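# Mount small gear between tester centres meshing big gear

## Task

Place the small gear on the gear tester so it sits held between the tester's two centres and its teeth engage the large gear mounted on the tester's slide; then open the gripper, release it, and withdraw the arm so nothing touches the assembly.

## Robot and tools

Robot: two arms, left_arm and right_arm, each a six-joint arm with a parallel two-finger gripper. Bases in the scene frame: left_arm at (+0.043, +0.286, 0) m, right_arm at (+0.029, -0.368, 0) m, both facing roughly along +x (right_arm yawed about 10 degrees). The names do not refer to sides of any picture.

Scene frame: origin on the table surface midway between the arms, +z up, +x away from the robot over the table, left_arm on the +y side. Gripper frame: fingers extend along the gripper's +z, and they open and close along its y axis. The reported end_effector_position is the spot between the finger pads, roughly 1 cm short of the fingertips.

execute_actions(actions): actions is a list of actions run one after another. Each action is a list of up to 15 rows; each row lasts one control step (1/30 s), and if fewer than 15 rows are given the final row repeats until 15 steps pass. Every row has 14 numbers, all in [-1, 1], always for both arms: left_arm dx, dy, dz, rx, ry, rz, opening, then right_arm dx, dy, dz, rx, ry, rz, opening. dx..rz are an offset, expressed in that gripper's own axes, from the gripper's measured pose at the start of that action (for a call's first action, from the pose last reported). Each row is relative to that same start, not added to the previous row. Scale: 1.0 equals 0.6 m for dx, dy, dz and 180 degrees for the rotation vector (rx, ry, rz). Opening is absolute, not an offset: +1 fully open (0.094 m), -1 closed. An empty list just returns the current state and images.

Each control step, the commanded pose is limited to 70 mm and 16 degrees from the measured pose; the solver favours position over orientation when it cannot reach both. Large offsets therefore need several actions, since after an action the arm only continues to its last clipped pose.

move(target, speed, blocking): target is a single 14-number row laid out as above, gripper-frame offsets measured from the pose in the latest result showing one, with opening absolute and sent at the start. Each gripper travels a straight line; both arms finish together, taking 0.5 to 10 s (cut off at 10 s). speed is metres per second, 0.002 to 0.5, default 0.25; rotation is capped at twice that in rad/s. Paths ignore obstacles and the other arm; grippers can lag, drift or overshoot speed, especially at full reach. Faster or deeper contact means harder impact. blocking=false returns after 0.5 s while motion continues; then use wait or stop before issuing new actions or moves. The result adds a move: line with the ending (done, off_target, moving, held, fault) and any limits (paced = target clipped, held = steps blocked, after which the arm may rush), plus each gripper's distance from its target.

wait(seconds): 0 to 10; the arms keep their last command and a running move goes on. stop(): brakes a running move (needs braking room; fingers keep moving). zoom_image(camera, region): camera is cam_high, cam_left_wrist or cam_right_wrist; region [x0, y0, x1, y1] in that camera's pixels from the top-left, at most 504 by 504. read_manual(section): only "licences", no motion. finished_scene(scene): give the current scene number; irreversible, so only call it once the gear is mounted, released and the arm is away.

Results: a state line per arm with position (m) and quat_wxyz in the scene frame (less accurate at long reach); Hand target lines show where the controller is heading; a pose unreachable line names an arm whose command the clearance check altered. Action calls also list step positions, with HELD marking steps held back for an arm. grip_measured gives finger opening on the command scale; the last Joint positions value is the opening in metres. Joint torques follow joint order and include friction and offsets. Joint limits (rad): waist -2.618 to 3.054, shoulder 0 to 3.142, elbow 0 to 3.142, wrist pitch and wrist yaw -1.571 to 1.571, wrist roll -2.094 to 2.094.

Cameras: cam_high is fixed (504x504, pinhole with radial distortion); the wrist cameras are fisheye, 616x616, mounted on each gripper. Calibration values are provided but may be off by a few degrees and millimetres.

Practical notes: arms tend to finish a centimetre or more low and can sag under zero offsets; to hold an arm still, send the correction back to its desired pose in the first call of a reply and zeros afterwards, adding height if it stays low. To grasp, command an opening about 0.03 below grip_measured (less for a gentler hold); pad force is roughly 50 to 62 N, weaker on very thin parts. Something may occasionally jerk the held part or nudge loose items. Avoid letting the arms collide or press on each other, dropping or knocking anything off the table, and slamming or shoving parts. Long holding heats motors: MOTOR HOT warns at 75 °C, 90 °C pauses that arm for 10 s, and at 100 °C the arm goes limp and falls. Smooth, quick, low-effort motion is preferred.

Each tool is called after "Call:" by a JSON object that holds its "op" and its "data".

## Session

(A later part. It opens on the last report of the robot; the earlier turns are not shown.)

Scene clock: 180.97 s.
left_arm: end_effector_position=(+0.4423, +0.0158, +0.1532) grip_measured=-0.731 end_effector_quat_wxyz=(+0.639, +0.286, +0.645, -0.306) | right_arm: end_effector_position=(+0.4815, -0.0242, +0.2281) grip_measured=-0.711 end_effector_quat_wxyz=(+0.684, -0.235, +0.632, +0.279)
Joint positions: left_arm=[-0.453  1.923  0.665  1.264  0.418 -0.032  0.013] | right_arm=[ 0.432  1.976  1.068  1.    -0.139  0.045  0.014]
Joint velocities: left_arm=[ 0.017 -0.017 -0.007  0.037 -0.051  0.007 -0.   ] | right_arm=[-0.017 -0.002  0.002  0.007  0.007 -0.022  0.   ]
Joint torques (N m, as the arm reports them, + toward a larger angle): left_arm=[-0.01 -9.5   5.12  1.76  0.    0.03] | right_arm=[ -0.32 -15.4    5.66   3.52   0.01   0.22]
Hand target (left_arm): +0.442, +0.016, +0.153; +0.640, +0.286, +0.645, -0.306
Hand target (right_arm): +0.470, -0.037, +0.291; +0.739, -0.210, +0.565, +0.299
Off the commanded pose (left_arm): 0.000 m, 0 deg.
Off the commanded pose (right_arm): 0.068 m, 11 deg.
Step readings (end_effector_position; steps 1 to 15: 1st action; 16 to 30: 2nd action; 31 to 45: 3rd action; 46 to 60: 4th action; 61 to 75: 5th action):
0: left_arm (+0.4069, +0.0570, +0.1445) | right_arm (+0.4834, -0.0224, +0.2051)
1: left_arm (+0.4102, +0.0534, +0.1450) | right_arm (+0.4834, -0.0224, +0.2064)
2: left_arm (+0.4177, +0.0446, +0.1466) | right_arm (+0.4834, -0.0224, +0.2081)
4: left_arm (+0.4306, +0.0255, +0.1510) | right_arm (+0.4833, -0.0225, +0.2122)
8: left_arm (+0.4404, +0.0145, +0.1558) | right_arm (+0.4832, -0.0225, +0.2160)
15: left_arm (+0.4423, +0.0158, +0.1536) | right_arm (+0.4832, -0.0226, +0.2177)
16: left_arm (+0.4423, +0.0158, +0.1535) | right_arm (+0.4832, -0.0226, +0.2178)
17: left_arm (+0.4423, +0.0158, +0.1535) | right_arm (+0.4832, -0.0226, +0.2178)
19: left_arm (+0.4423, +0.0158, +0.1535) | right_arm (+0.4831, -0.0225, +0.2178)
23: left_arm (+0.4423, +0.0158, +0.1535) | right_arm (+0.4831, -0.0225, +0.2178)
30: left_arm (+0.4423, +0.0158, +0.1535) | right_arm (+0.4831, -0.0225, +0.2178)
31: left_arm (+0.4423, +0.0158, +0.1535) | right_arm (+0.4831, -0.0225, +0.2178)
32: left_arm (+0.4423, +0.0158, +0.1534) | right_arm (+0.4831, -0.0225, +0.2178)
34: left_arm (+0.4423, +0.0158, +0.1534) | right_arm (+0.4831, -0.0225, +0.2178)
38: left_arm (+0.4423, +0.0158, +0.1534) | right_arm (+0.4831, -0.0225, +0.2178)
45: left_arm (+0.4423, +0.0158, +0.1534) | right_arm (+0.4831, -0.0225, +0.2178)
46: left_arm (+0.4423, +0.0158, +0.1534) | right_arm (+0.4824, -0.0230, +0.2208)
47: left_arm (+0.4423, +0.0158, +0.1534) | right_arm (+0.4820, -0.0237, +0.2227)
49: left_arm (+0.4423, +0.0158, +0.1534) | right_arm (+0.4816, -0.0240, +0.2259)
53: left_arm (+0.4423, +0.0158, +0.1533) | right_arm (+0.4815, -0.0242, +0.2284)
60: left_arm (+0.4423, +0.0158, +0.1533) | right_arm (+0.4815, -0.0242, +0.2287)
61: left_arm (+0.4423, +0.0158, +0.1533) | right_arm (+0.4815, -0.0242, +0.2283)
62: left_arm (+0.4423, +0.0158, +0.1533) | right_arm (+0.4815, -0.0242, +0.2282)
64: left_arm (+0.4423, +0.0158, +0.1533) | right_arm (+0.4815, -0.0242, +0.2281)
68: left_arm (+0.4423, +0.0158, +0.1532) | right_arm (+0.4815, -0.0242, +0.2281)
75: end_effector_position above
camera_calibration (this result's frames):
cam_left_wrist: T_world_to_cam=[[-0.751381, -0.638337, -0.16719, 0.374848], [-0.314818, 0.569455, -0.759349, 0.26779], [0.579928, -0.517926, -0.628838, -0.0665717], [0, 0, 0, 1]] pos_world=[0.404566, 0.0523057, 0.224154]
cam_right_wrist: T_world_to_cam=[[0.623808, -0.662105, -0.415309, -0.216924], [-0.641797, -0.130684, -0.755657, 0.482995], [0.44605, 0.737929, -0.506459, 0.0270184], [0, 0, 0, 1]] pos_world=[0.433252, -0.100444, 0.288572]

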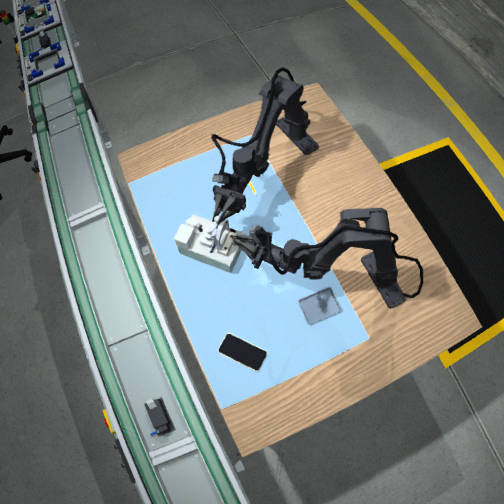

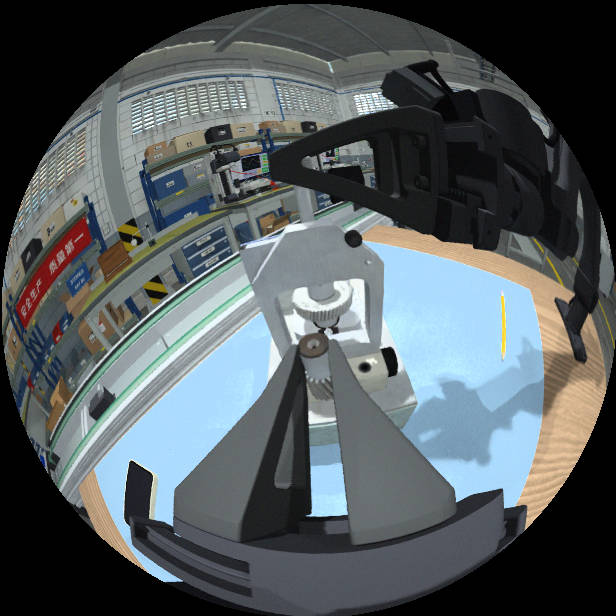

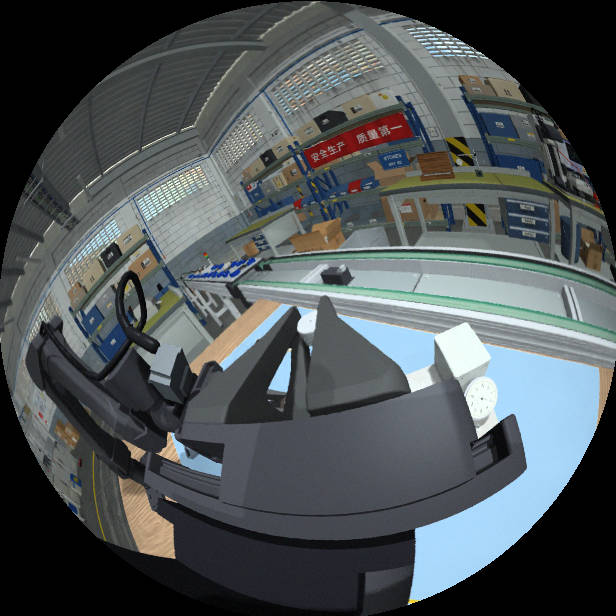

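Call:
{"op": "execute_actions", "data": {"actions": [[[0.004,0.004,0.04,0,0,0,-0.765,-0.11,0,-0.04,0,-0.085,0,-0.8]],[[0,0,0,0,0,0,-0.765,-0.11,0,0.03,0,-0.085,0,-0.8]]]}}

Scene clock: 190.03 s.
left_arm: end_effector_position=(+0.4541, +0.0043, +0.1414) grip_measured=-0.731 end_effector_quat_wxyz=(+0.629, +0.286, +0.654, -0.306) | right_arm: end_effector_position=(+0.4834, -0.0223, +0.2319) grip_measured=-0.711 end_effector_quat_wxyz=(+0.713, -0.220, +0.598, +0.292)
Joint positions: left_arm=[-0.469  1.983  0.73   1.231  0.403 -0.032  0.013] | right_arm=[ 0.436  2.045  1.073  1.164 -0.132  0.062  0.014]
Joint velocities: left_arm=[-0.012 -0.002  0.012 -0.066  0.051  0.051 -0.   ] | right_arm=[ 0.002  0.002  0.007 -0.051  0.007  0.007  0.001]
Joint torques (N m, as the arm reports them, + toward a larger angle): left_arm=[ -0.05 -10.1    5.17   1.79   0.02   0.04] | right_arm=[  0.09 -11.46  10.81   3.36   0.24   0.24]
Hand target (left_arm): +0.454, +0.004, +0.142; +0.630, +0.286, +0.654, -0.306
Hand target (right_arm): +0.480, -0.028, +0.297; +0.771, -0.189, +0.522, +0.311
Off the commanded pose (left_arm): 0.000 m, 0 deg.
Off the commanded pose (right_arm): 0.068 m, 12 deg.
Step readings (end_effector_position; steps 1 to 15: 1st action; 16 to 30: 2nd action):
0: left_arm (+0.4423, +0.0158, +0.1532) | right_arm (+0.4815, -0.0242, +0.2281)
1: left_arm (+0.4436, +0.0145, +0.1525) | right_arm (+0.4810, -0.0246, +0.2289)
2: left_arm (+0.4470, +0.0118, +0.1520) | right_arm (+0.4799, -0.0256, +0.2289)
4: left_arm (+0.4524, +0.0066, +0.1485) | right_arm (+0.4782, -0.0273, +0.2296)
8: left_arm (+0.4538, +0.0040, +0.1423) | right_arm (+0.4769, -0.0285, +0.2305)
15: left_arm (+0.4541, +0.0043, +0.1415) | right_arm (+0.4766, -0.0287, +0.2318)
16: left_arm (+0.4541, +0.0043, +0.1415) | right_arm (+0.4782, -0.0277, +0.2312)
17: left_arm (+0.4541, +0.0043, +0.1415) | right_arm (+0.4811, -0.0247, +0.2315)
19: left_arm (+0.4541, +0.0043, +0.1414) | right_arm (+0.4839, -0.0220, +0.2290)
23: left_arm (+0.4541, +0.0043, +0.1414) | right_arm (+0.4834, -0.0223, +0.2317)
30: end_effector_position above
camera_calibration (this result's frames):
cam_left_wrist: T_world_to_cam=[[-0.755905, -0.635769, -0.156223, 0.374894], [-0.333154, 0.578968, -0.74418, 0.275263], [0.563575, -0.510483, -0.649454, -0.0764424], [0, 0, 0, 1]] pos_world=[0.41817, 0.0399551, 0.213766]
cam_right_wrist: T_world_to_cam=[[0.65166, -0.634309, -0.415921, -0.227961], [-0.587502, -0.0752599, -0.805715, 0.474001], [0.479771, 0.769407, -0.421702, -0.00851084], [0, 0, 0, 1]] pos_world=[0.431113, -0.102376, 0.283507]

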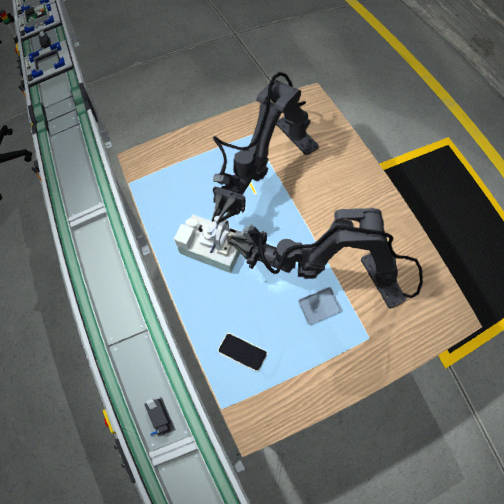

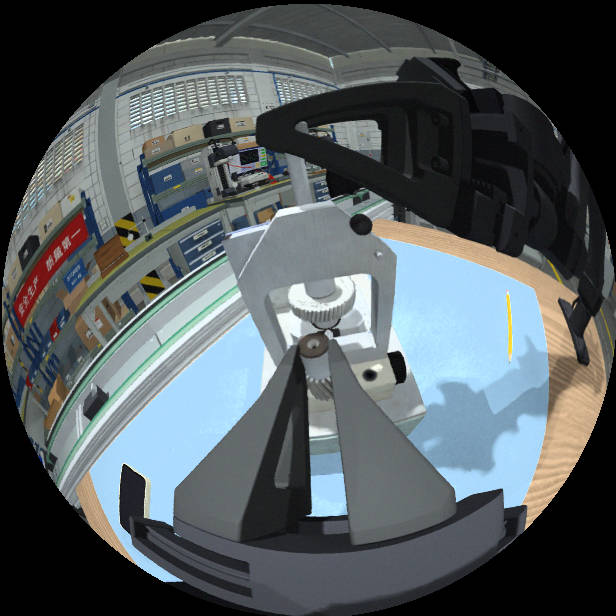

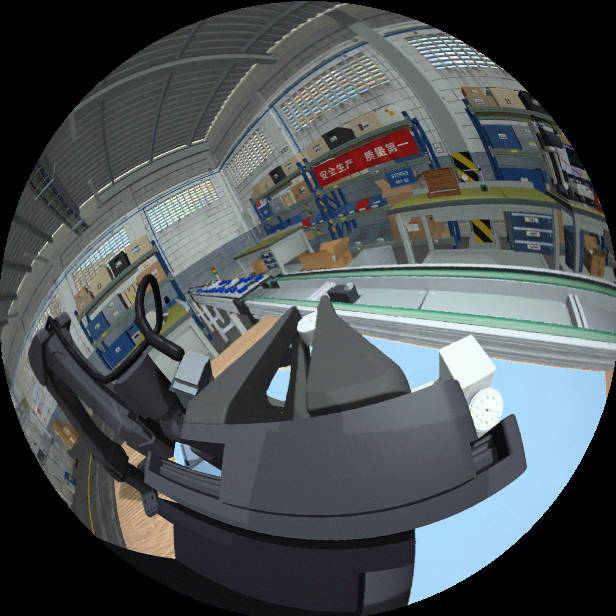

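Call:
{"op": "execute_actions", "data": {"actions": [[[-0.026,0,0.035,0,-0.012,0,-0.765,-0.11,0,0.01,0,-0.065,0,-0.8]],[[0,0,0,0,0,0,-0.765,-0.11,0,0.01,0,-0.065,0,-0.8]]]}}

Scene clock: 197.30 s.
left_arm: end_effector_position=(+0.4630, -0.0064, +0.1497) grip_measured=-0.731 end_effector_quat_wxyz=(+0.635, +0.283, +0.649, -0.309) | right_arm: end_effector_position=(+0.4834, -0.0223, +0.2322) grip_measured=-0.711 end_effector_quat_wxyz=(+0.714, -0.220, +0.597, +0.293)
Joint positions: left_arm=[-0.485  2.     0.788  1.21   0.386 -0.04   0.013] | right_arm=[ 0.436  2.045  1.073  1.166 -0.132  0.062  0.014]
Joint velocities: left_arm=[ 0.007 -0.002 -0.017  0.022  0.037 -0.037 -0.   ] | right_arm=[-0.007 -0.007 -0.002 -0.007 -0.051  0.022  0.   ]
Joint torques (N m, as the arm reports them, + toward a larger angle): left_arm=[  0.03 -10.58   5.43   1.79   0.01   0.02] | right_arm=[ -0.13 -12.43   9.18   3.46   0.12   0.26]
Hand target (left_arm): +0.463, -0.006, +0.150; +0.635, +0.283, +0.648, -0.309
Hand target (right_arm): +0.477, -0.031, +0.296; +0.769, -0.191, +0.523, +0.313
Off the commanded pose (left_arm): 0.000 m, 0 deg.
Off the commanded pose (right_arm): 0.066 m, 12 deg.
Step readings (end_effector_position; steps 1 to 15: 1st action; 16 to 30: 2nd action):
0: left_arm (+0.4541, +0.0043, +0.1414) | right_arm (+0.4834, -0.0223, +0.2321)
1: left_arm (+0.4551, +0.0035, +0.1418) | right_arm (+0.4834, -0.0223, +0.2321)
2: left_arm (+0.4573, +0.0013, +0.1426) | right_arm (+0.4834, -0.0223, +0.2322)
4: left_arm (+0.4609, -0.0034, +0.1464) | right_arm (+0.4834, -0.0223, +0.2322)
8: left_arm (+0.4626, -0.0067, +0.1509) | right_arm (+0.4834, -0.0223, +0.2322)
15: left_arm (+0.4630, -0.0064, +0.1498) | right_arm (+0.4834, -0.0223, +0.2322)
16: left_arm (+0.4630, -0.0064, +0.1498) | right_arm (+0.4834, -0.0223, +0.2322)
17: left_arm (+0.4630, -0.0064, +0.1498) | right_arm (+0.4834, -0.0223, +0.2322)
19: left_arm (+0.4630, -0.0064, +0.1498) | right_arm (+0.4834, -0.0223, +0.2322)
23: left_arm (+0.4630, -0.0064, +0.1497) | right_arm (+0.4834, -0.0223, +0.2322)
30: end_effector_position above
camera_calibration (this result's frames):
cam_left_wrist: T_world_to_cam=[[-0.754034, -0.637957, -0.156347, 0.375263], [-0.324482, 0.568749, -0.755802, 0.288249], [0.571091, -0.519168, -0.635861, -0.0871869], [0, 0, 0, 1]] pos_world=[0.426284, 0.0301951, 0.221092]
cam_right_wrist: T_world_to_cam=[[0.652122, -0.633785, -0.415996, -0.228042], [-0.58669, -0.0743782, -0.806388, 0.473963], [0.480136, 0.769925, -0.420339, -0.00884706], [0, 0, 0, 1]] pos_world=[0.431029, -0.102466, 0.283615]

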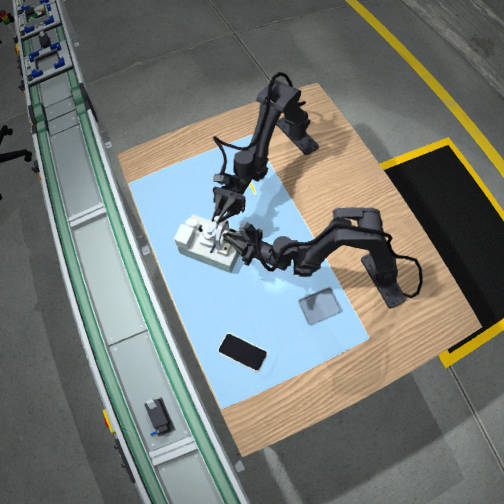

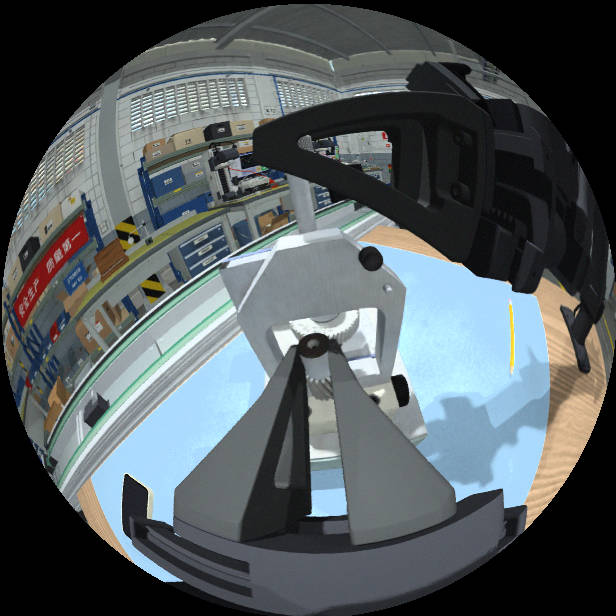

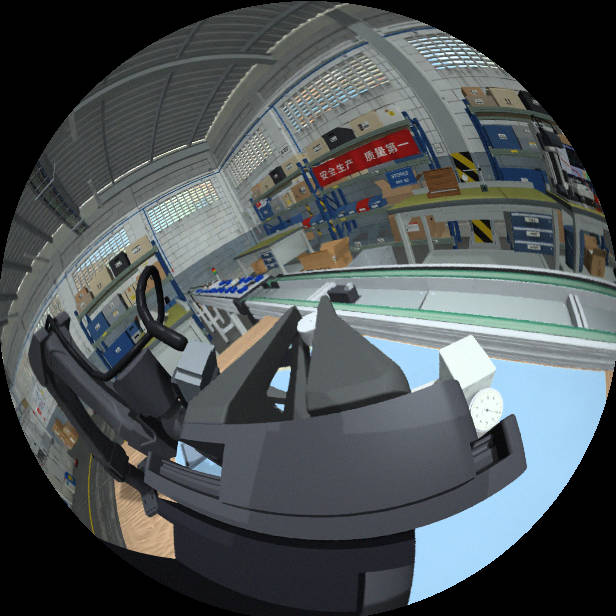

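Call:
{"op": "execute_actions", "data": {"actions": [[[-0.012,-0.005,0.038,0.004,-0.008,0.012,-0.765,-0.11,0,0.01,0,-0.065,0,-0.8]],[[0,0,0,0,0,0,-0.765,-0.11,0,0.01,0,-0.065,0,-0.8]]]}}

Scene clock: 207.10 s.
left_arm: end_effector_position=(+0.4703, -0.0203, +0.1480) grip_measured=-0.731 end_effector_quat_wxyz=(+0.637, +0.295, +0.643, -0.307) | right_arm: end_effector_position=(+0.4834, -0.0223, +0.2322) grip_measured=-0.711 end_effector_quat_wxyz=(+0.714, -0.220, +0.597, +0.293)
Joint positions: left_arm=[-0.505  2.042  0.848  1.193  0.381 -0.019  0.013] | right_arm=[ 0.436  2.045  1.073  1.166 -0.132  0.062  0.014]
Joint velocities: left_arm=[ 0.007 -0.007  0.002 -0.022  0.022  0.037 -0.001] | right_arm=[ 0.017  0.017 -0.007  0.081  0.051 -0.066  0.   ]
Joint torques (N m, as the arm reports them, + toward a larger angle): left_arm=[  0.   -11.02   5.45   1.76   0.01   0.04] | right_arm=[ -0.14 -12.43   9.17   3.47   0.15   0.23]
Hand target (left_arm): +0.470, -0.020, +0.148; +0.637, +0.295, +0.643, -0.307
Hand target (right_arm): +0.477, -0.031, +0.296; +0.769, -0.191, +0.523, +0.313
Off the commanded pose (left_arm): 0.000 m, 0 deg.
Off the commanded pose (right_arm): 0.066 m, 12 deg.
Step readings (end_effector_position; steps 1 to 15: 1st action; 16 to 30: 2nd action):
0: left_arm (+0.4630, -0.0064, +0.1497) | right_arm (+0.4834, -0.0223, +0.2322)
1: left_arm (+0.4641, -0.0076, +0.1498) | right_arm (+0.4834, -0.0223, +0.2322)
2: left_arm (+0.4666, -0.0105, +0.1500) | right_arm (+0.4834, -0.0223, +0.2322)
4: left_arm (+0.4701, -0.0164, +0.1499) | right_arm (+0.4834, -0.0223, +0.2322)
8: left_arm (+0.4702, -0.0204, +0.1485) | right_arm (+0.4834, -0.0223, +0.2322)
15: left_arm (+0.4703, -0.0203, +0.1480) | right_arm (+0.4834, -0.0223, +0.2322)
16: left_arm (+0.4703, -0.0203, +0.1480) | right_arm (+0.4834, -0.0223, +0.2322)
17: left_arm (+0.4703, -0.0203, +0.1480) | right_arm (+0.4834, -0.0223, +0.2322)
19: left_arm (+0.4703, -0.0203, +0.1480) | right_arm (+0.4834, -0.0223, +0.2322)
23: left_arm (+0.4703, -0.0203, +0.1480) | right_arm (+0.4834, -0.0223, +0.2322)
30: end_effector_position above
camera_calibration (this result's frames):
cam_left_wrist: T_world_to_cam=[[-0.759471, -0.62568, -0.178125, 0.37763], [-0.303162, 0.582661, -0.754055, 0.287245], [0.575584, -0.518682, -0.632196, -0.102198], [0, 0, 0, 1]] pos_world=[0.432705, 0.0159004, 0.219255]
cam_right_wrist: T_world_to_cam=[[0.652063, -0.633623, -0.416336, -0.227931], [-0.586889, -0.0741981, -0.80626, 0.474034], [0.479974, 0.770076, -0.420248, -0.00878645], [0, 0, 0, 1]] pos_world=[0.431048, -0.102484, 0.283606]

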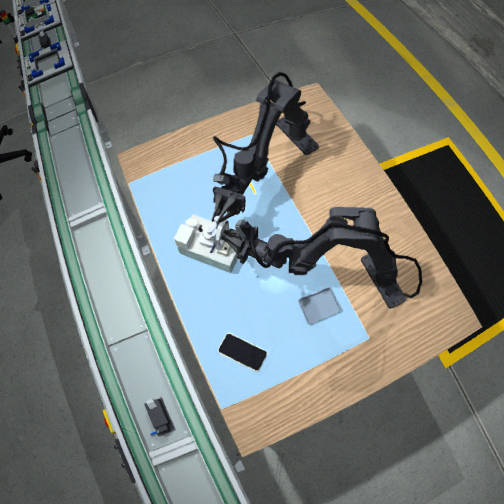

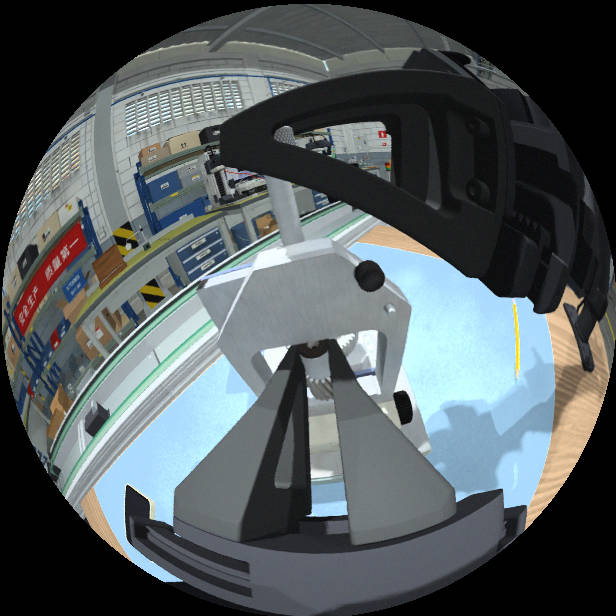

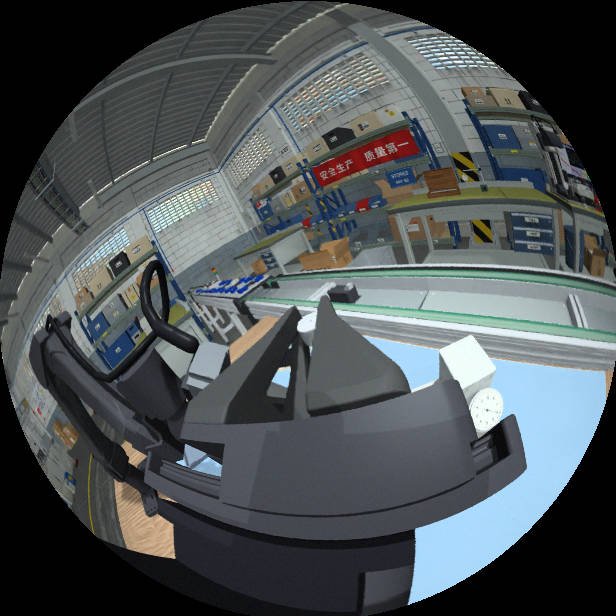

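A bit further in, then ease the knob.

Call:
{"op": "execute_actions", "data": {"actions": [[[-0.014,0,0.016,0,-0.006,0,-0.765,-0.11,0,0.01,0,-0.065,0,-0.8]],[[0,0,0,0,0,0,-0.765,-0.06,0,0,0,-0.03,0,-0.8]],[[0,0,0,0,0,0,-0.765,-0.04,0,0,0,-0.02,0,-0.8]]]}}

Scene clock: 213.57 s.
left_arm: end_effector_position=(+0.4706, -0.0200, +0.1477) grip_measured=-0.731 end_effector_quat_wxyz=(+0.637, +0.294, +0.644, -0.306) | right_arm: end_effector_position=(+0.4835, -0.0223, +0.2253) grip_measured=-0.711 end_effector_quat_wxyz=(+0.706, -0.222, +0.606, +0.291)
Joint positions: left_arm=[-0.505  2.042  0.848  1.192  0.378 -0.019  0.013] | right_arm=[ 0.436  2.045  1.067  1.148 -0.132  0.062  0.014]
Joint velocities: left_arm=[-0.007 -0.017  0.002  0.066 -0.051  0.051 -0.   ] | right_arm=[ 0.017  0.007 -0.007  0.007 -0.007 -0.007 -0.   ]
Joint torques (N m, as the arm reports them, + toward a larger angle): left_arm=[ -0.05 -11.07   5.46   1.76   0.03   0.  ] | right_arm=[ -0.19 -11.91   6.72   2.41   0.03   0.11]
Hand target (left_arm): +0.471, -0.020, +0.148; +0.637, +0.294, +0.644, -0.306
Hand target (right_arm): +0.481, -0.026, +0.249; +0.726, -0.212, +0.582, +0.298
Off the commanded pose (left_arm): 0.000 m, 0 deg.
Off the commanded pose (right_arm): 0.025 m, 4 deg.
Step readings (end_effector_position; steps 1 to 15: 1st action; 16 to 30: 2nd action; 31 to 45: 3rd action):
0: left_arm (+0.4703, -0.0203, +0.1480) | right_arm (+0.4834, -0.0223, +0.2322)
1: left_arm (+0.4703, -0.0203, +0.1479) | right_arm (+0.4834, -0.0223, +0.2322)
2: left_arm (+0.4704, -0.0202, +0.1478) | right_arm (+0.4834, -0.0223, +0.2322)
4: left_arm (+0.4704, -0.0202, +0.1478) | right_arm (+0.4834, -0.0223, +0.2322)
8: left_arm (+0.4704, -0.0202, +0.1478) | right_arm (+0.4834, -0.0223, +0.2322)
15: left_arm (+0.4705, -0.0201, +0.1478) | right_arm (+0.4834, -0.0223, +0.2322)
16: left_arm (+0.4705, -0.0201, +0.1478) | right_arm (+0.4834, -0.0223, +0.2305)
17: left_arm (+0.4705, -0.0201, +0.1478) | right_arm (+0.4834, -0.0224, +0.2289)
19: left_arm (+0.4705, -0.0201, +0.1478) | right_arm (+0.4833, -0.0224, +0.2265)
23: left_arm (+0.4706, -0.0201, +0.1478) | right_arm (+0.4834, -0.0224, +0.2261)
30: left_arm (+0.4706, -0.0201, +0.1478) | right_arm (+0.4834, -0.0224, +0.2261)
31: left_arm (+0.4706, -0.0200, +0.1477) | right_arm (+0.4834, -0.0223, +0.2256)
32: left_arm (+0.4706, -0.0200, +0.1477) | right_arm (+0.4835, -0.0223, +0.2253)
34: left_arm (+0.4706, -0.0200, +0.1477) | right_arm (+0.4835, -0.0223, +0.2253)
38: left_arm (+0.4706, -0.0200, +0.1477) | right_arm (+0.4835, -0.0223, +0.2253)
45: end_effector_position above
camera_calibration (this result's frames):
cam_left_wrist: T_world_to_cam=[[-0.758036, -0.627576, -0.177567, 0.377238], [-0.305727, 0.582399, -0.753222, 0.287986], [0.576119, -0.516682, -0.633346, -0.10252], [0, 0, 0, 1]] pos_world=[0.433069, 0.0160528, 0.218971]
cam_right_wrist: T_world_to_cam=[[0.64387, -0.639516, -0.42006, -0.226156], [-0.602483, -0.085345, -0.793556, 0.47294], [0.471642, 0.764026, -0.440248, -0.00337271], [0, 0, 0, 1]] pos_world=[0.432144, -0.101691, 0.278821]

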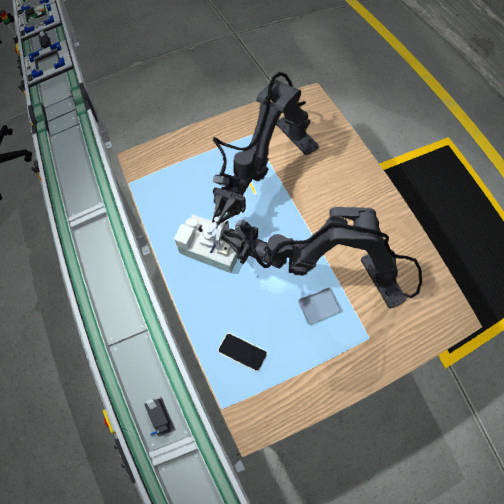

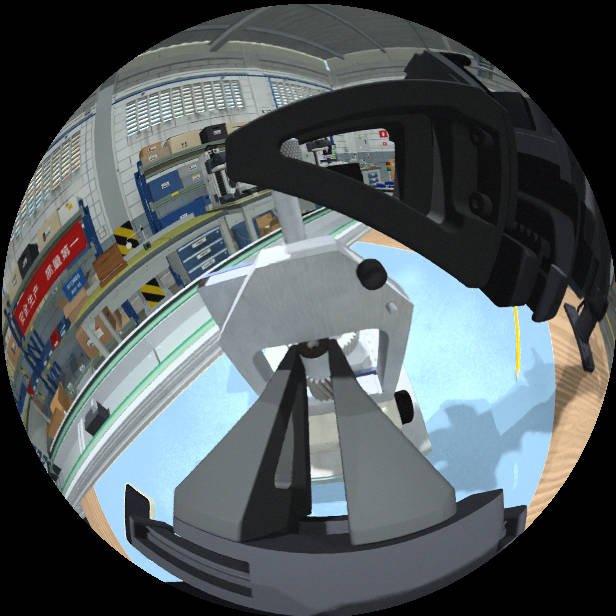

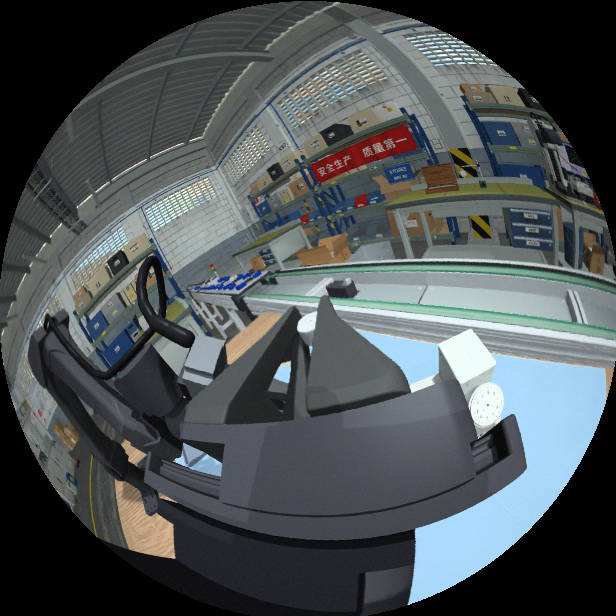

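Call:
{"op": "execute_actions", "data": {"actions": [[[0,0,0,0,0,0,-0.765,-0.11,0,0.02,0,-0.085,0,-0.8]],[[0,0,0,0,0,0,-0.765,-0.11,0,-0.02,0,-0.085,0,-0.8]],[[-0.006,0,0.022,0,-0.004,0,-0.765,-0.11,0,0.0,0,-0.08,0,-0.8]],[[0,0,0,0,0,0,-0.765,-0.11,0,0.0,0,-0.08,0,-0.8]]]}}

Scene clock: 225.73 s.
left_arm: end_effector_position=(+0.4715, -0.0202, +0.1467) grip_measured=-0.731 end_effector_quat_wxyz=(+0.637, +0.292, +0.644, -0.307) | right_arm: end_effector_position=(+0.4825, -0.0238, +0.2258) grip_measured=-0.711 end_effector_quat_wxyz=(+0.742, -0.204, +0.560, +0.307)
Joint positions: left_arm=[-0.504  2.048  0.851  1.195  0.379 -0.023  0.013] | right_arm=[ 0.436  2.144  1.07   1.37  -0.128  0.081  0.014]
Joint velocities: left_arm=[-0.012 -0.002 -0.017 -0.007 -0.022 -0.022  0.001] | right_arm=[-0.007 -0.012 -0.002 -0.037 -0.051 -0.066 -0.   ]
Joint torques (N m, as the arm reports them, + toward a larger angle): left_arm=[ -0.08 -11.08   5.51   1.73  -0.01   0.  ] | right_arm=[ -0.24 -11.99   7.4    3.9    0.21   0.27]
Hand target (left_arm): +0.471, -0.020, +0.147; +0.636, +0.292, +0.645, -0.307
Hand target (right_arm): +0.470, -0.038, +0.286; +0.799, -0.170, +0.475, +0.326
Off the commanded pose (left_arm): 0.000 m, 0 deg.
Off the commanded pose (right_arm): 0.066 m, 13 deg.
Step readings (end_effector_position; steps 1 to 15: 1st action; 16 to 30: 2nd action; 31 to 45: 3rd action; 46 to 60: 4th action):
0: left_arm (+0.4706, -0.0200, +0.1477) | right_arm (+0.4835, -0.0223, +0.2253)
1: left_arm (+0.4706, -0.0200, +0.1477) | right_arm (+0.4833, -0.0224, +0.2266)
2: left_arm (+0.4706, -0.0200, +0.1477) | right_arm (+0.4833, -0.0225, +0.2271)
4: left_arm (+0.4706, -0.0200, +0.1476) | right_arm (+0.4834, -0.0224, +0.2261)
8: left_arm (+0.4706, -0.0200, +0.1476) | right_arm (+0.4833, -0.0226, +0.2263)
15: left_arm (+0.4706, -0.0200, +0.1476) | right_arm (+0.4832, -0.0226, +0.2263)
16: left_arm (+0.4706, -0.0200, +0.1476) | right_arm (+0.4825, -0.0232, +0.2275)
17: left_arm (+0.4706, -0.0200, +0.1476) | right_arm (+0.4824, -0.0235, +0.2271)
19: left_arm (+0.4706, -0.0200, +0.1476) | right_arm (+0.4824, -0.0235, +0.2263)
23: left_arm (+0.4706, -0.0200, +0.1475) | right_arm (+0.4823, -0.0237, +0.2261)
30: left_arm (+0.4706, -0.0200, +0.1475) | right_arm (+0.4823, -0.0238, +0.2260)
31: left_arm (+0.4709, -0.0202, +0.1469) | right_arm (+0.4824, -0.0237, +0.2255)
32: left_arm (+0.4714, -0.0204, +0.1465) | right_arm (+0.4824, -0.0238, +0.2250)
34: left_arm (+0.4715, -0.0204, +0.1465) | right_arm (+0.4825, -0.0237, +0.2253)
38: left_arm (+0.4715, -0.0204, +0.1465) | right_arm (+0.4825, -0.0237, +0.2254)
45: left_arm (+0.4715, -0.0204, +0.1465) | right_arm (+0.4825, -0.0237, +0.2257)
46: left_arm (+0.4715, -0.0203, +0.1467) | right_arm (+0.4825, -0.0237, +0.2253)
47: left_arm (+0.4714, -0.0204, +0.1467) | right_arm (+0.4824, -0.0238, +0.2253)
49: left_arm (+0.4715, -0.0202, +0.1467) | right_arm (+0.4825, -0.0238, +0.2257)
53: left_arm (+0.4715, -0.0202, +0.1467) | right_arm (+0.4825, -0.0238, +0.2255)
60: end_effector_position above
camera_calibration (this result's frames):
cam_left_wrist: T_world_to_cam=[[-0.75848, -0.628117, -0.173715, 0.377276], [-0.307654, 0.580095, -0.754214, 0.288665], [0.574506, -0.518612, -0.633234, -0.10303], [0, 0, 0, 1]] pos_world=[0.434157, 0.016088, 0.218012]
cam_right_wrist: T_world_to_cam=[[0.68221, -0.602725, -0.413898, -0.245309], [-0.52782, -0.0142465, -0.849237, 0.450857], [0.505959, 0.797822, -0.327849, -0.0427204], [0, 0, 0, 1]] pos_world=[0.426939, -0.107348, 0.267345]

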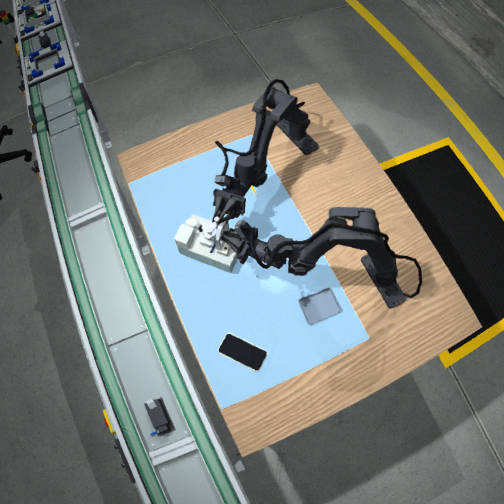

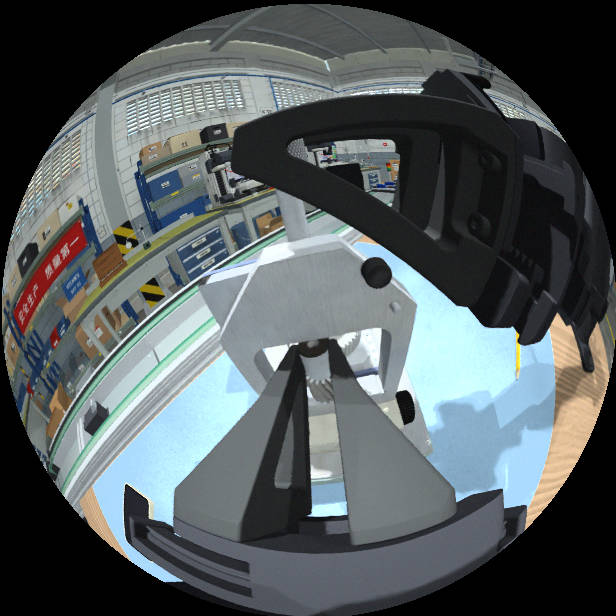

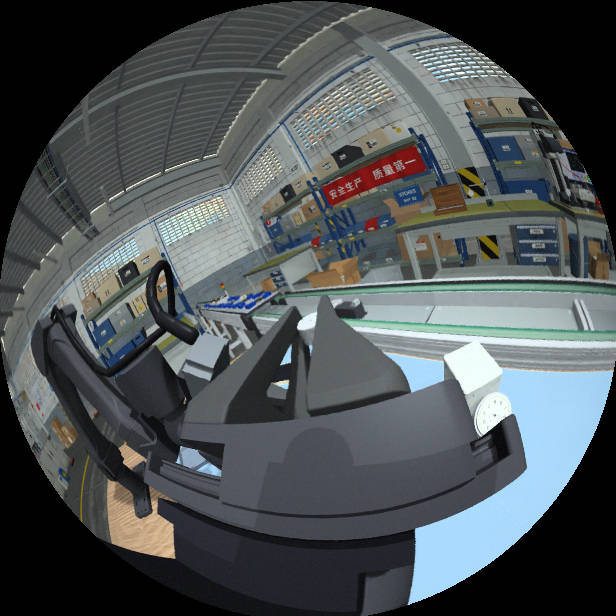

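Call:
{"op": "execute_actions", "data": {"actions": [[[0,0,0,0,0,0,-0.765,-0.11,0,0.02,0,-0.03,0,-0.8]],[[0,0,0,0,0,0,-0.765,-0.11,0,0,0,-0.04,0,-0.8]],[[0,0,0,0,0,0,-0.765,-0.11,0,-0.02,0,-0.05,0,-0.8]]]}}

Scene clock: 242.27 s.
left_arm: end_effector_position=(+0.4710, -0.0202, +0.1475) grip_measured=-0.731 end_effector_quat_wxyz=(+0.637, +0.294, +0.642, -0.309) | right_arm: end_effector_position=(+0.4824, -0.0235, +0.2271) grip_measured=-0.711 end_effector_quat_wxyz=(+0.693, -0.219, +0.621, +0.293)
Joint positions: left_arm=[-0.503  2.048  0.851  1.2    0.384 -0.023  0.013] | right_arm=[ 0.436  2.01   1.064  1.08  -0.13   0.078  0.014]
Joint velocities: left_arm=[-0.007  0.012  0.007 -0.095  0.037  0.022  0.   ] | right_arm=[-0.007 -0.002 -0.017  0.022 -0.037  0.037  0.001]
Joint torques (N m, as the arm reports them, + toward a larger angle): left_arm=[  0.04 -11.08   5.6    1.72  -0.01   0.  ] | right_arm=[ -0.67 -15.75   5.1    3.49   0.02   0.23]
Hand target (left_arm): +0.471, -0.020, +0.147; +0.637, +0.293, +0.643, -0.308
Hand target (right_arm): +0.470, -0.040, +0.289; +0.747, -0.194, +0.554, +0.311
Off the commanded pose (left_arm): 0.000 m, 0 deg.
Off the commanded pose (right_arm): 0.069 m, 11 deg.
Step readings (end_effector_position; steps 1 to 15: 1st action; 16 to 30: 2nd action; 31 to 45: 3rd action):
0: left_arm (+0.4715, -0.0202, +0.1467) | right_arm (+0.4825, -0.0238, +0.2259)
1: left_arm (+0.4716, -0.0200, +0.1467) | right_arm (+0.4828, -0.0235, +0.2263)
2: left_arm (+0.4715, -0.0198, +0.1466) | right_arm (+0.4831, -0.0230, +0.2272)
4: left_arm (+0.4713, -0.0200, +0.1472) | right_arm (+0.4830, -0.0230, +0.2311)
8: left_arm (+0.4713, -0.0200, +0.1474) | right_arm (+0.4833, -0.0227, +0.2304)
15: left_arm (+0.4713, -0.0200, +0.1474) | right_arm (+0.4834, -0.0226, +0.2300)
16: left_arm (+0.4713, -0.0200, +0.1474) | right_arm (+0.4831, -0.0227, +0.2302)
17: left_arm (+0.4712, -0.0201, +0.1475) | right_arm (+0.4829, -0.0228, +0.2298)
19: left_arm (+0.4712, -0.0201, +0.1475) | right_arm (+0.4828, -0.0230, +0.2305)
23: left_arm (+0.4712, -0.0201, +0.1475) | right_arm (+0.4829, -0.0229, +0.2292)
30: left_arm (+0.4712, -0.0201, +0.1475) | right_arm (+0.4829, -0.0229, +0.2289)
31: left_arm (+0.4711, -0.0202, +0.1475) | right_arm (+0.4826, -0.0231, +0.2290)
32: left_arm (+0.4711, -0.0202, +0.1475) | right_arm (+0.4824, -0.0233, +0.2283)
34: left_arm (+0.4711, -0.0202, +0.1475) | right_arm (+0.4824, -0.0234, +0.2279)
38: left_arm (+0.4710, -0.0202, +0.1475) | right_arm (+0.4824, -0.0235, +0.2272)
45: end_effector_position above
camera_calibration (this result's frames):
cam_left_wrist: T_world_to_cam=[[-0.760576, -0.625288, -0.174752, 0.378189], [-0.302907, 0.579823, -0.756342, 0.287198], [0.574257, -0.522322, -0.630404, -0.102629], [0, 0, 0, 1]] pos_world=[0.433572, 0.0163481, 0.218611]
cam_right_wrist: T_world_to_cam=[[0.627058, -0.642509, -0.440432, -0.212786], [-0.63361, -0.0917897, -0.768188, 0.48268], [0.453141, 0.760761, -0.464658, 0.0132291], [0, 0, 0, 1]] pos_world=[0.433265, -0.102476, 0.283219]

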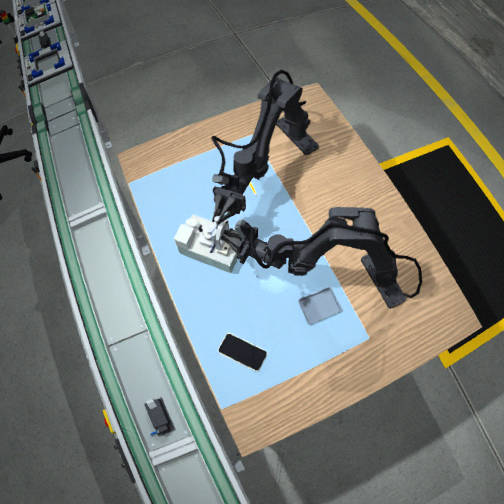

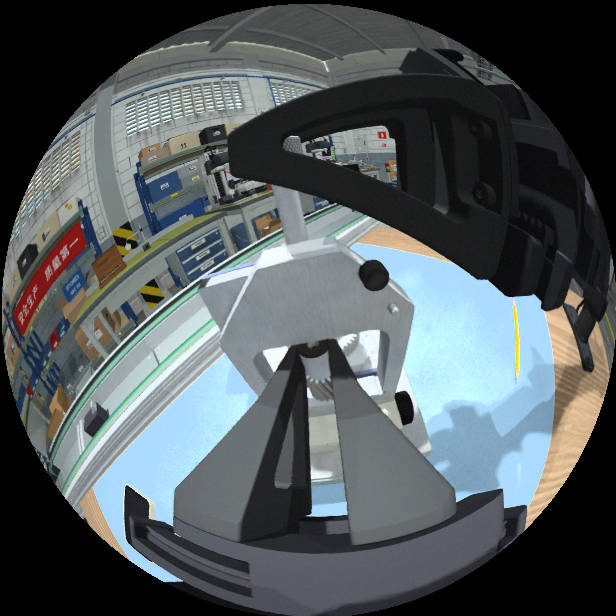

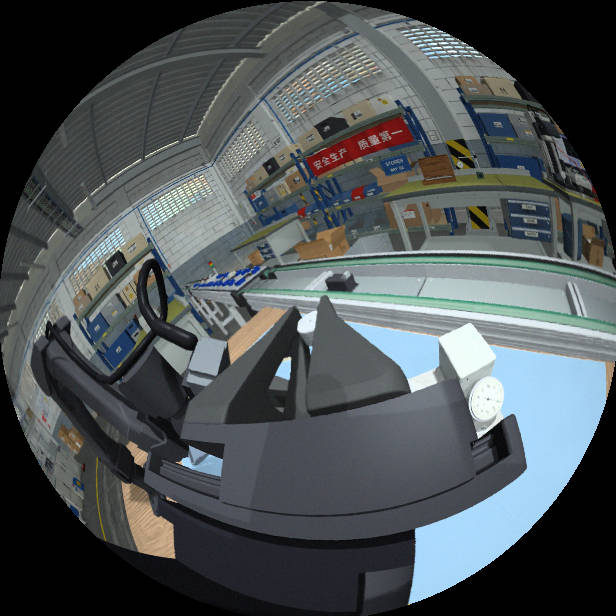

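Call:
{"op": "execute_actions", "data": {"actions": [[[0,0,-0.012,0,0,0,-0.765,-0.11,0,-0.005,0,-0.07,0,-0.8]],[[0,0,0,0,0,0,-0.765,-0.11,0,0.025,0,-0.05,0,-0.8]],[[0,0,0,0,0,0,-0.765,-0.11,0,0.0,0,-0.065,0,-0.8]],[[0,0,0,0,0,0,-0.765,-0.11,0,0.025,0,-0.05,0,-0.8]]]}}

Scene clock: 252.90 s.
left_arm: end_effector_position=(+0.4697, -0.0188, +0.1462) grip_measured=-0.731 end_effector_quat_wxyz=(+0.638, +0.293, +0.642, -0.308) | right_arm: end_effector_position=(+0.4838, -0.0222, +0.2290) grip_measured=-0.711 end_effector_quat_wxyz=(+0.694, -0.219, +0.620, +0.293)
Joint positions: left_arm=[-0.501  2.048  0.841  1.21   0.384 -0.023  0.013] | right_arm=[ 0.436  2.013  1.075  1.074 -0.131  0.078  0.014]
Joint velocities: left_arm=[ 0.002 -0.012  0.017  0.022 -0.022 -0.007  0.001] | right_arm=[ 0.012 -0.012  0.012 -0.066 -0.007 -0.11   0.   ]
Joint torques (N m, as the arm reports them, + toward a larger angle): left_arm=[ -0.03 -11.07   5.45   1.79   0.     0.  ] | right_arm=[ -0.17 -13.29  11.92   2.59   0.11   0.21]
Hand target (left_arm): +0.470, -0.019, +0.146; +0.638, +0.293, +0.642, -0.308
Hand target (right_arm): +0.484, -0.026, +0.296; +0.743, -0.195, +0.561, +0.310
Off the commanded pose (left_arm): 0.000 m, 0 deg.
Off the commanded pose (right_arm): 0.069 m, 9 deg.
Step readings (end_effector_position; steps 1 to 15: 1st action; 16 to 30: 2nd action; 31 to 45: 3rd action; 46 to 60: 4th action):
0: left_arm (+0.4710, -0.0202, +0.1475) | right_arm (+0.4824, -0.0235, +0.2270)
1: left_arm (+0.4707, -0.0201, +0.1473) | right_arm (+0.4824, -0.0236, +0.2273)
2: left_arm (+0.4702, -0.0199, +0.1470) | right_arm (+0.4825, -0.0236, +0.2271)
4: left_arm (+0.4698, -0.0190, +0.1462) | right_arm (+0.4826, -0.0236, +0.2271)
8: left_arm (+0.4696, -0.0189, +0.1462) | right_arm (+0.4826, -0.0236, +0.2272)
15: left_arm (+0.4696, -0.0189, +0.1462) | right_arm (+0.4826, -0.0236, +0.2272)
16: left_arm (+0.4696, -0.0189, +0.1462) | right_arm (+0.4835, -0.0229, +0.2270)
17: left_arm (+0.4696, -0.0188, +0.1462) | right_arm (+0.4838, -0.0224, +0.2268)
19: left_arm (+0.4696, -0.0188, +0.1462) | right_arm (+0.4836, -0.0224, +0.2272)
23: left_arm (+0.4696, -0.0188, +0.1462) | right_arm (+0.4836, -0.0224, +0.2272)
30: left_arm (+0.4696, -0.0188, +0.1462) | right_arm (+0.4836, -0.0224, +0.2272)
31: left_arm (+0.4696, -0.0188, +0.1462) | right_arm (+0.4835, -0.0225, +0.2284)
32: left_arm (+0.4696, -0.0188, +0.1462) | right_arm (+0.4834, -0.0226, +0.2293)
34: left_arm (+0.4696, -0.0188, +0.1462) | right_arm (+0.4833, -0.0227, +0.2303)
38: left_arm (+0.4696, -0.0188, +0.1462) | right_arm (+0.4833, -0.0227, +0.2305)
45: left_arm (+0.4696, -0.0188, +0.1462) | right_arm (+0.4833, -0.0227, +0.2305)
46: left_arm (+0.4696, -0.0188, +0.1462) | right_arm (+0.4836, -0.0225, +0.2297)
47: left_arm (+0.4696, -0.0188, +0.1462) | right_arm (+0.4838, -0.0223, +0.2293)
49: left_arm (+0.4697, -0.0188, +0.1462) | right_arm (+0.4838, -0.0222, +0.2291)
53: left_arm (+0.4697, -0.0188, +0.1462) | right_arm (+0.4838, -0.0222, +0.2290)
60: end_effector_position above
camera_calibration (this result's frames):
cam_left_wrist: T_world_to_cam=[[-0.759563, -0.62648, -0.174893, 0.377391], [-0.303538, 0.579222, -0.756549, 0.285284], [0.575265, -0.52156, -0.630116, -0.102407], [0, 0, 0, 1]] pos_world=[0.432158, 0.0177739, 0.217306]
cam_right_wrist: T_world_to_cam=[[0.62879, -0.641182, -0.439896, -0.212952], [-0.631752, -0.0914335, -0.769759, 0.484684], [0.453335, 0.761922, -0.462561, 0.0119981], [0, 0, 0, 1]] pos_world=[0.434663, -0.101366, 0.284964]

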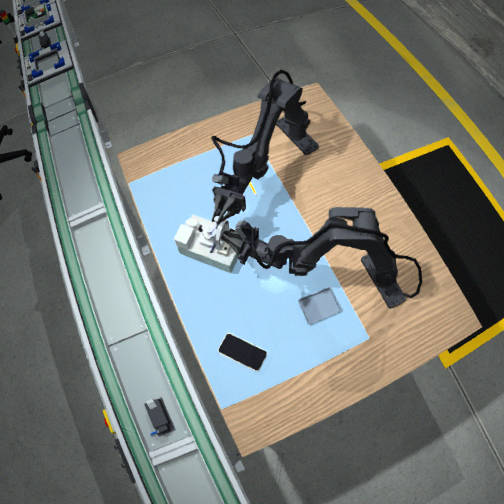

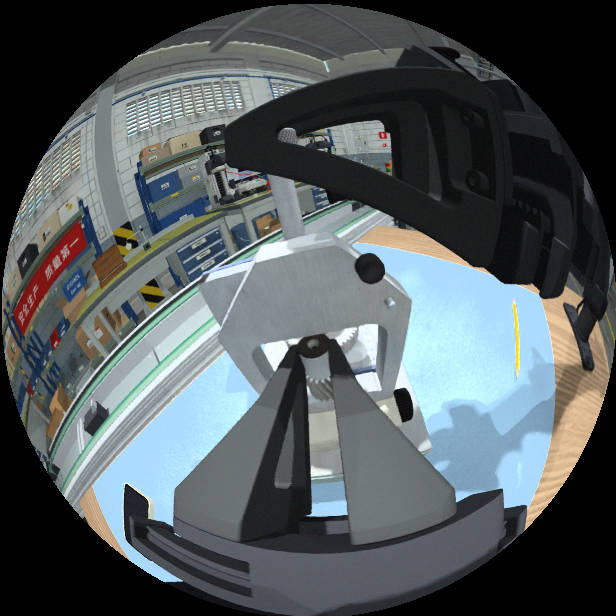

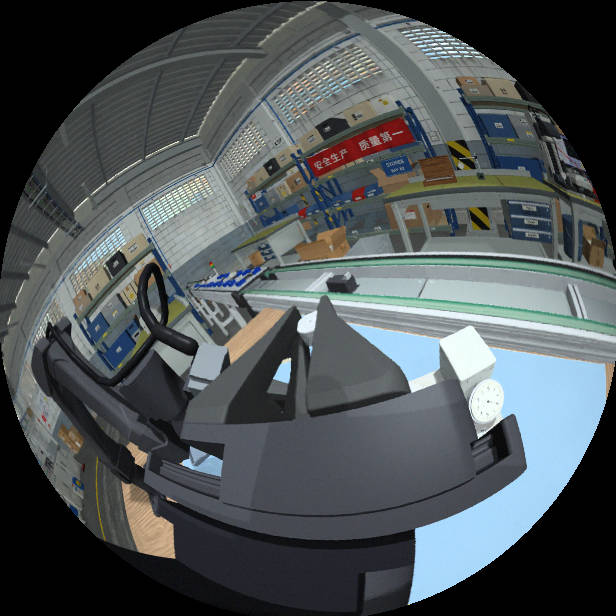

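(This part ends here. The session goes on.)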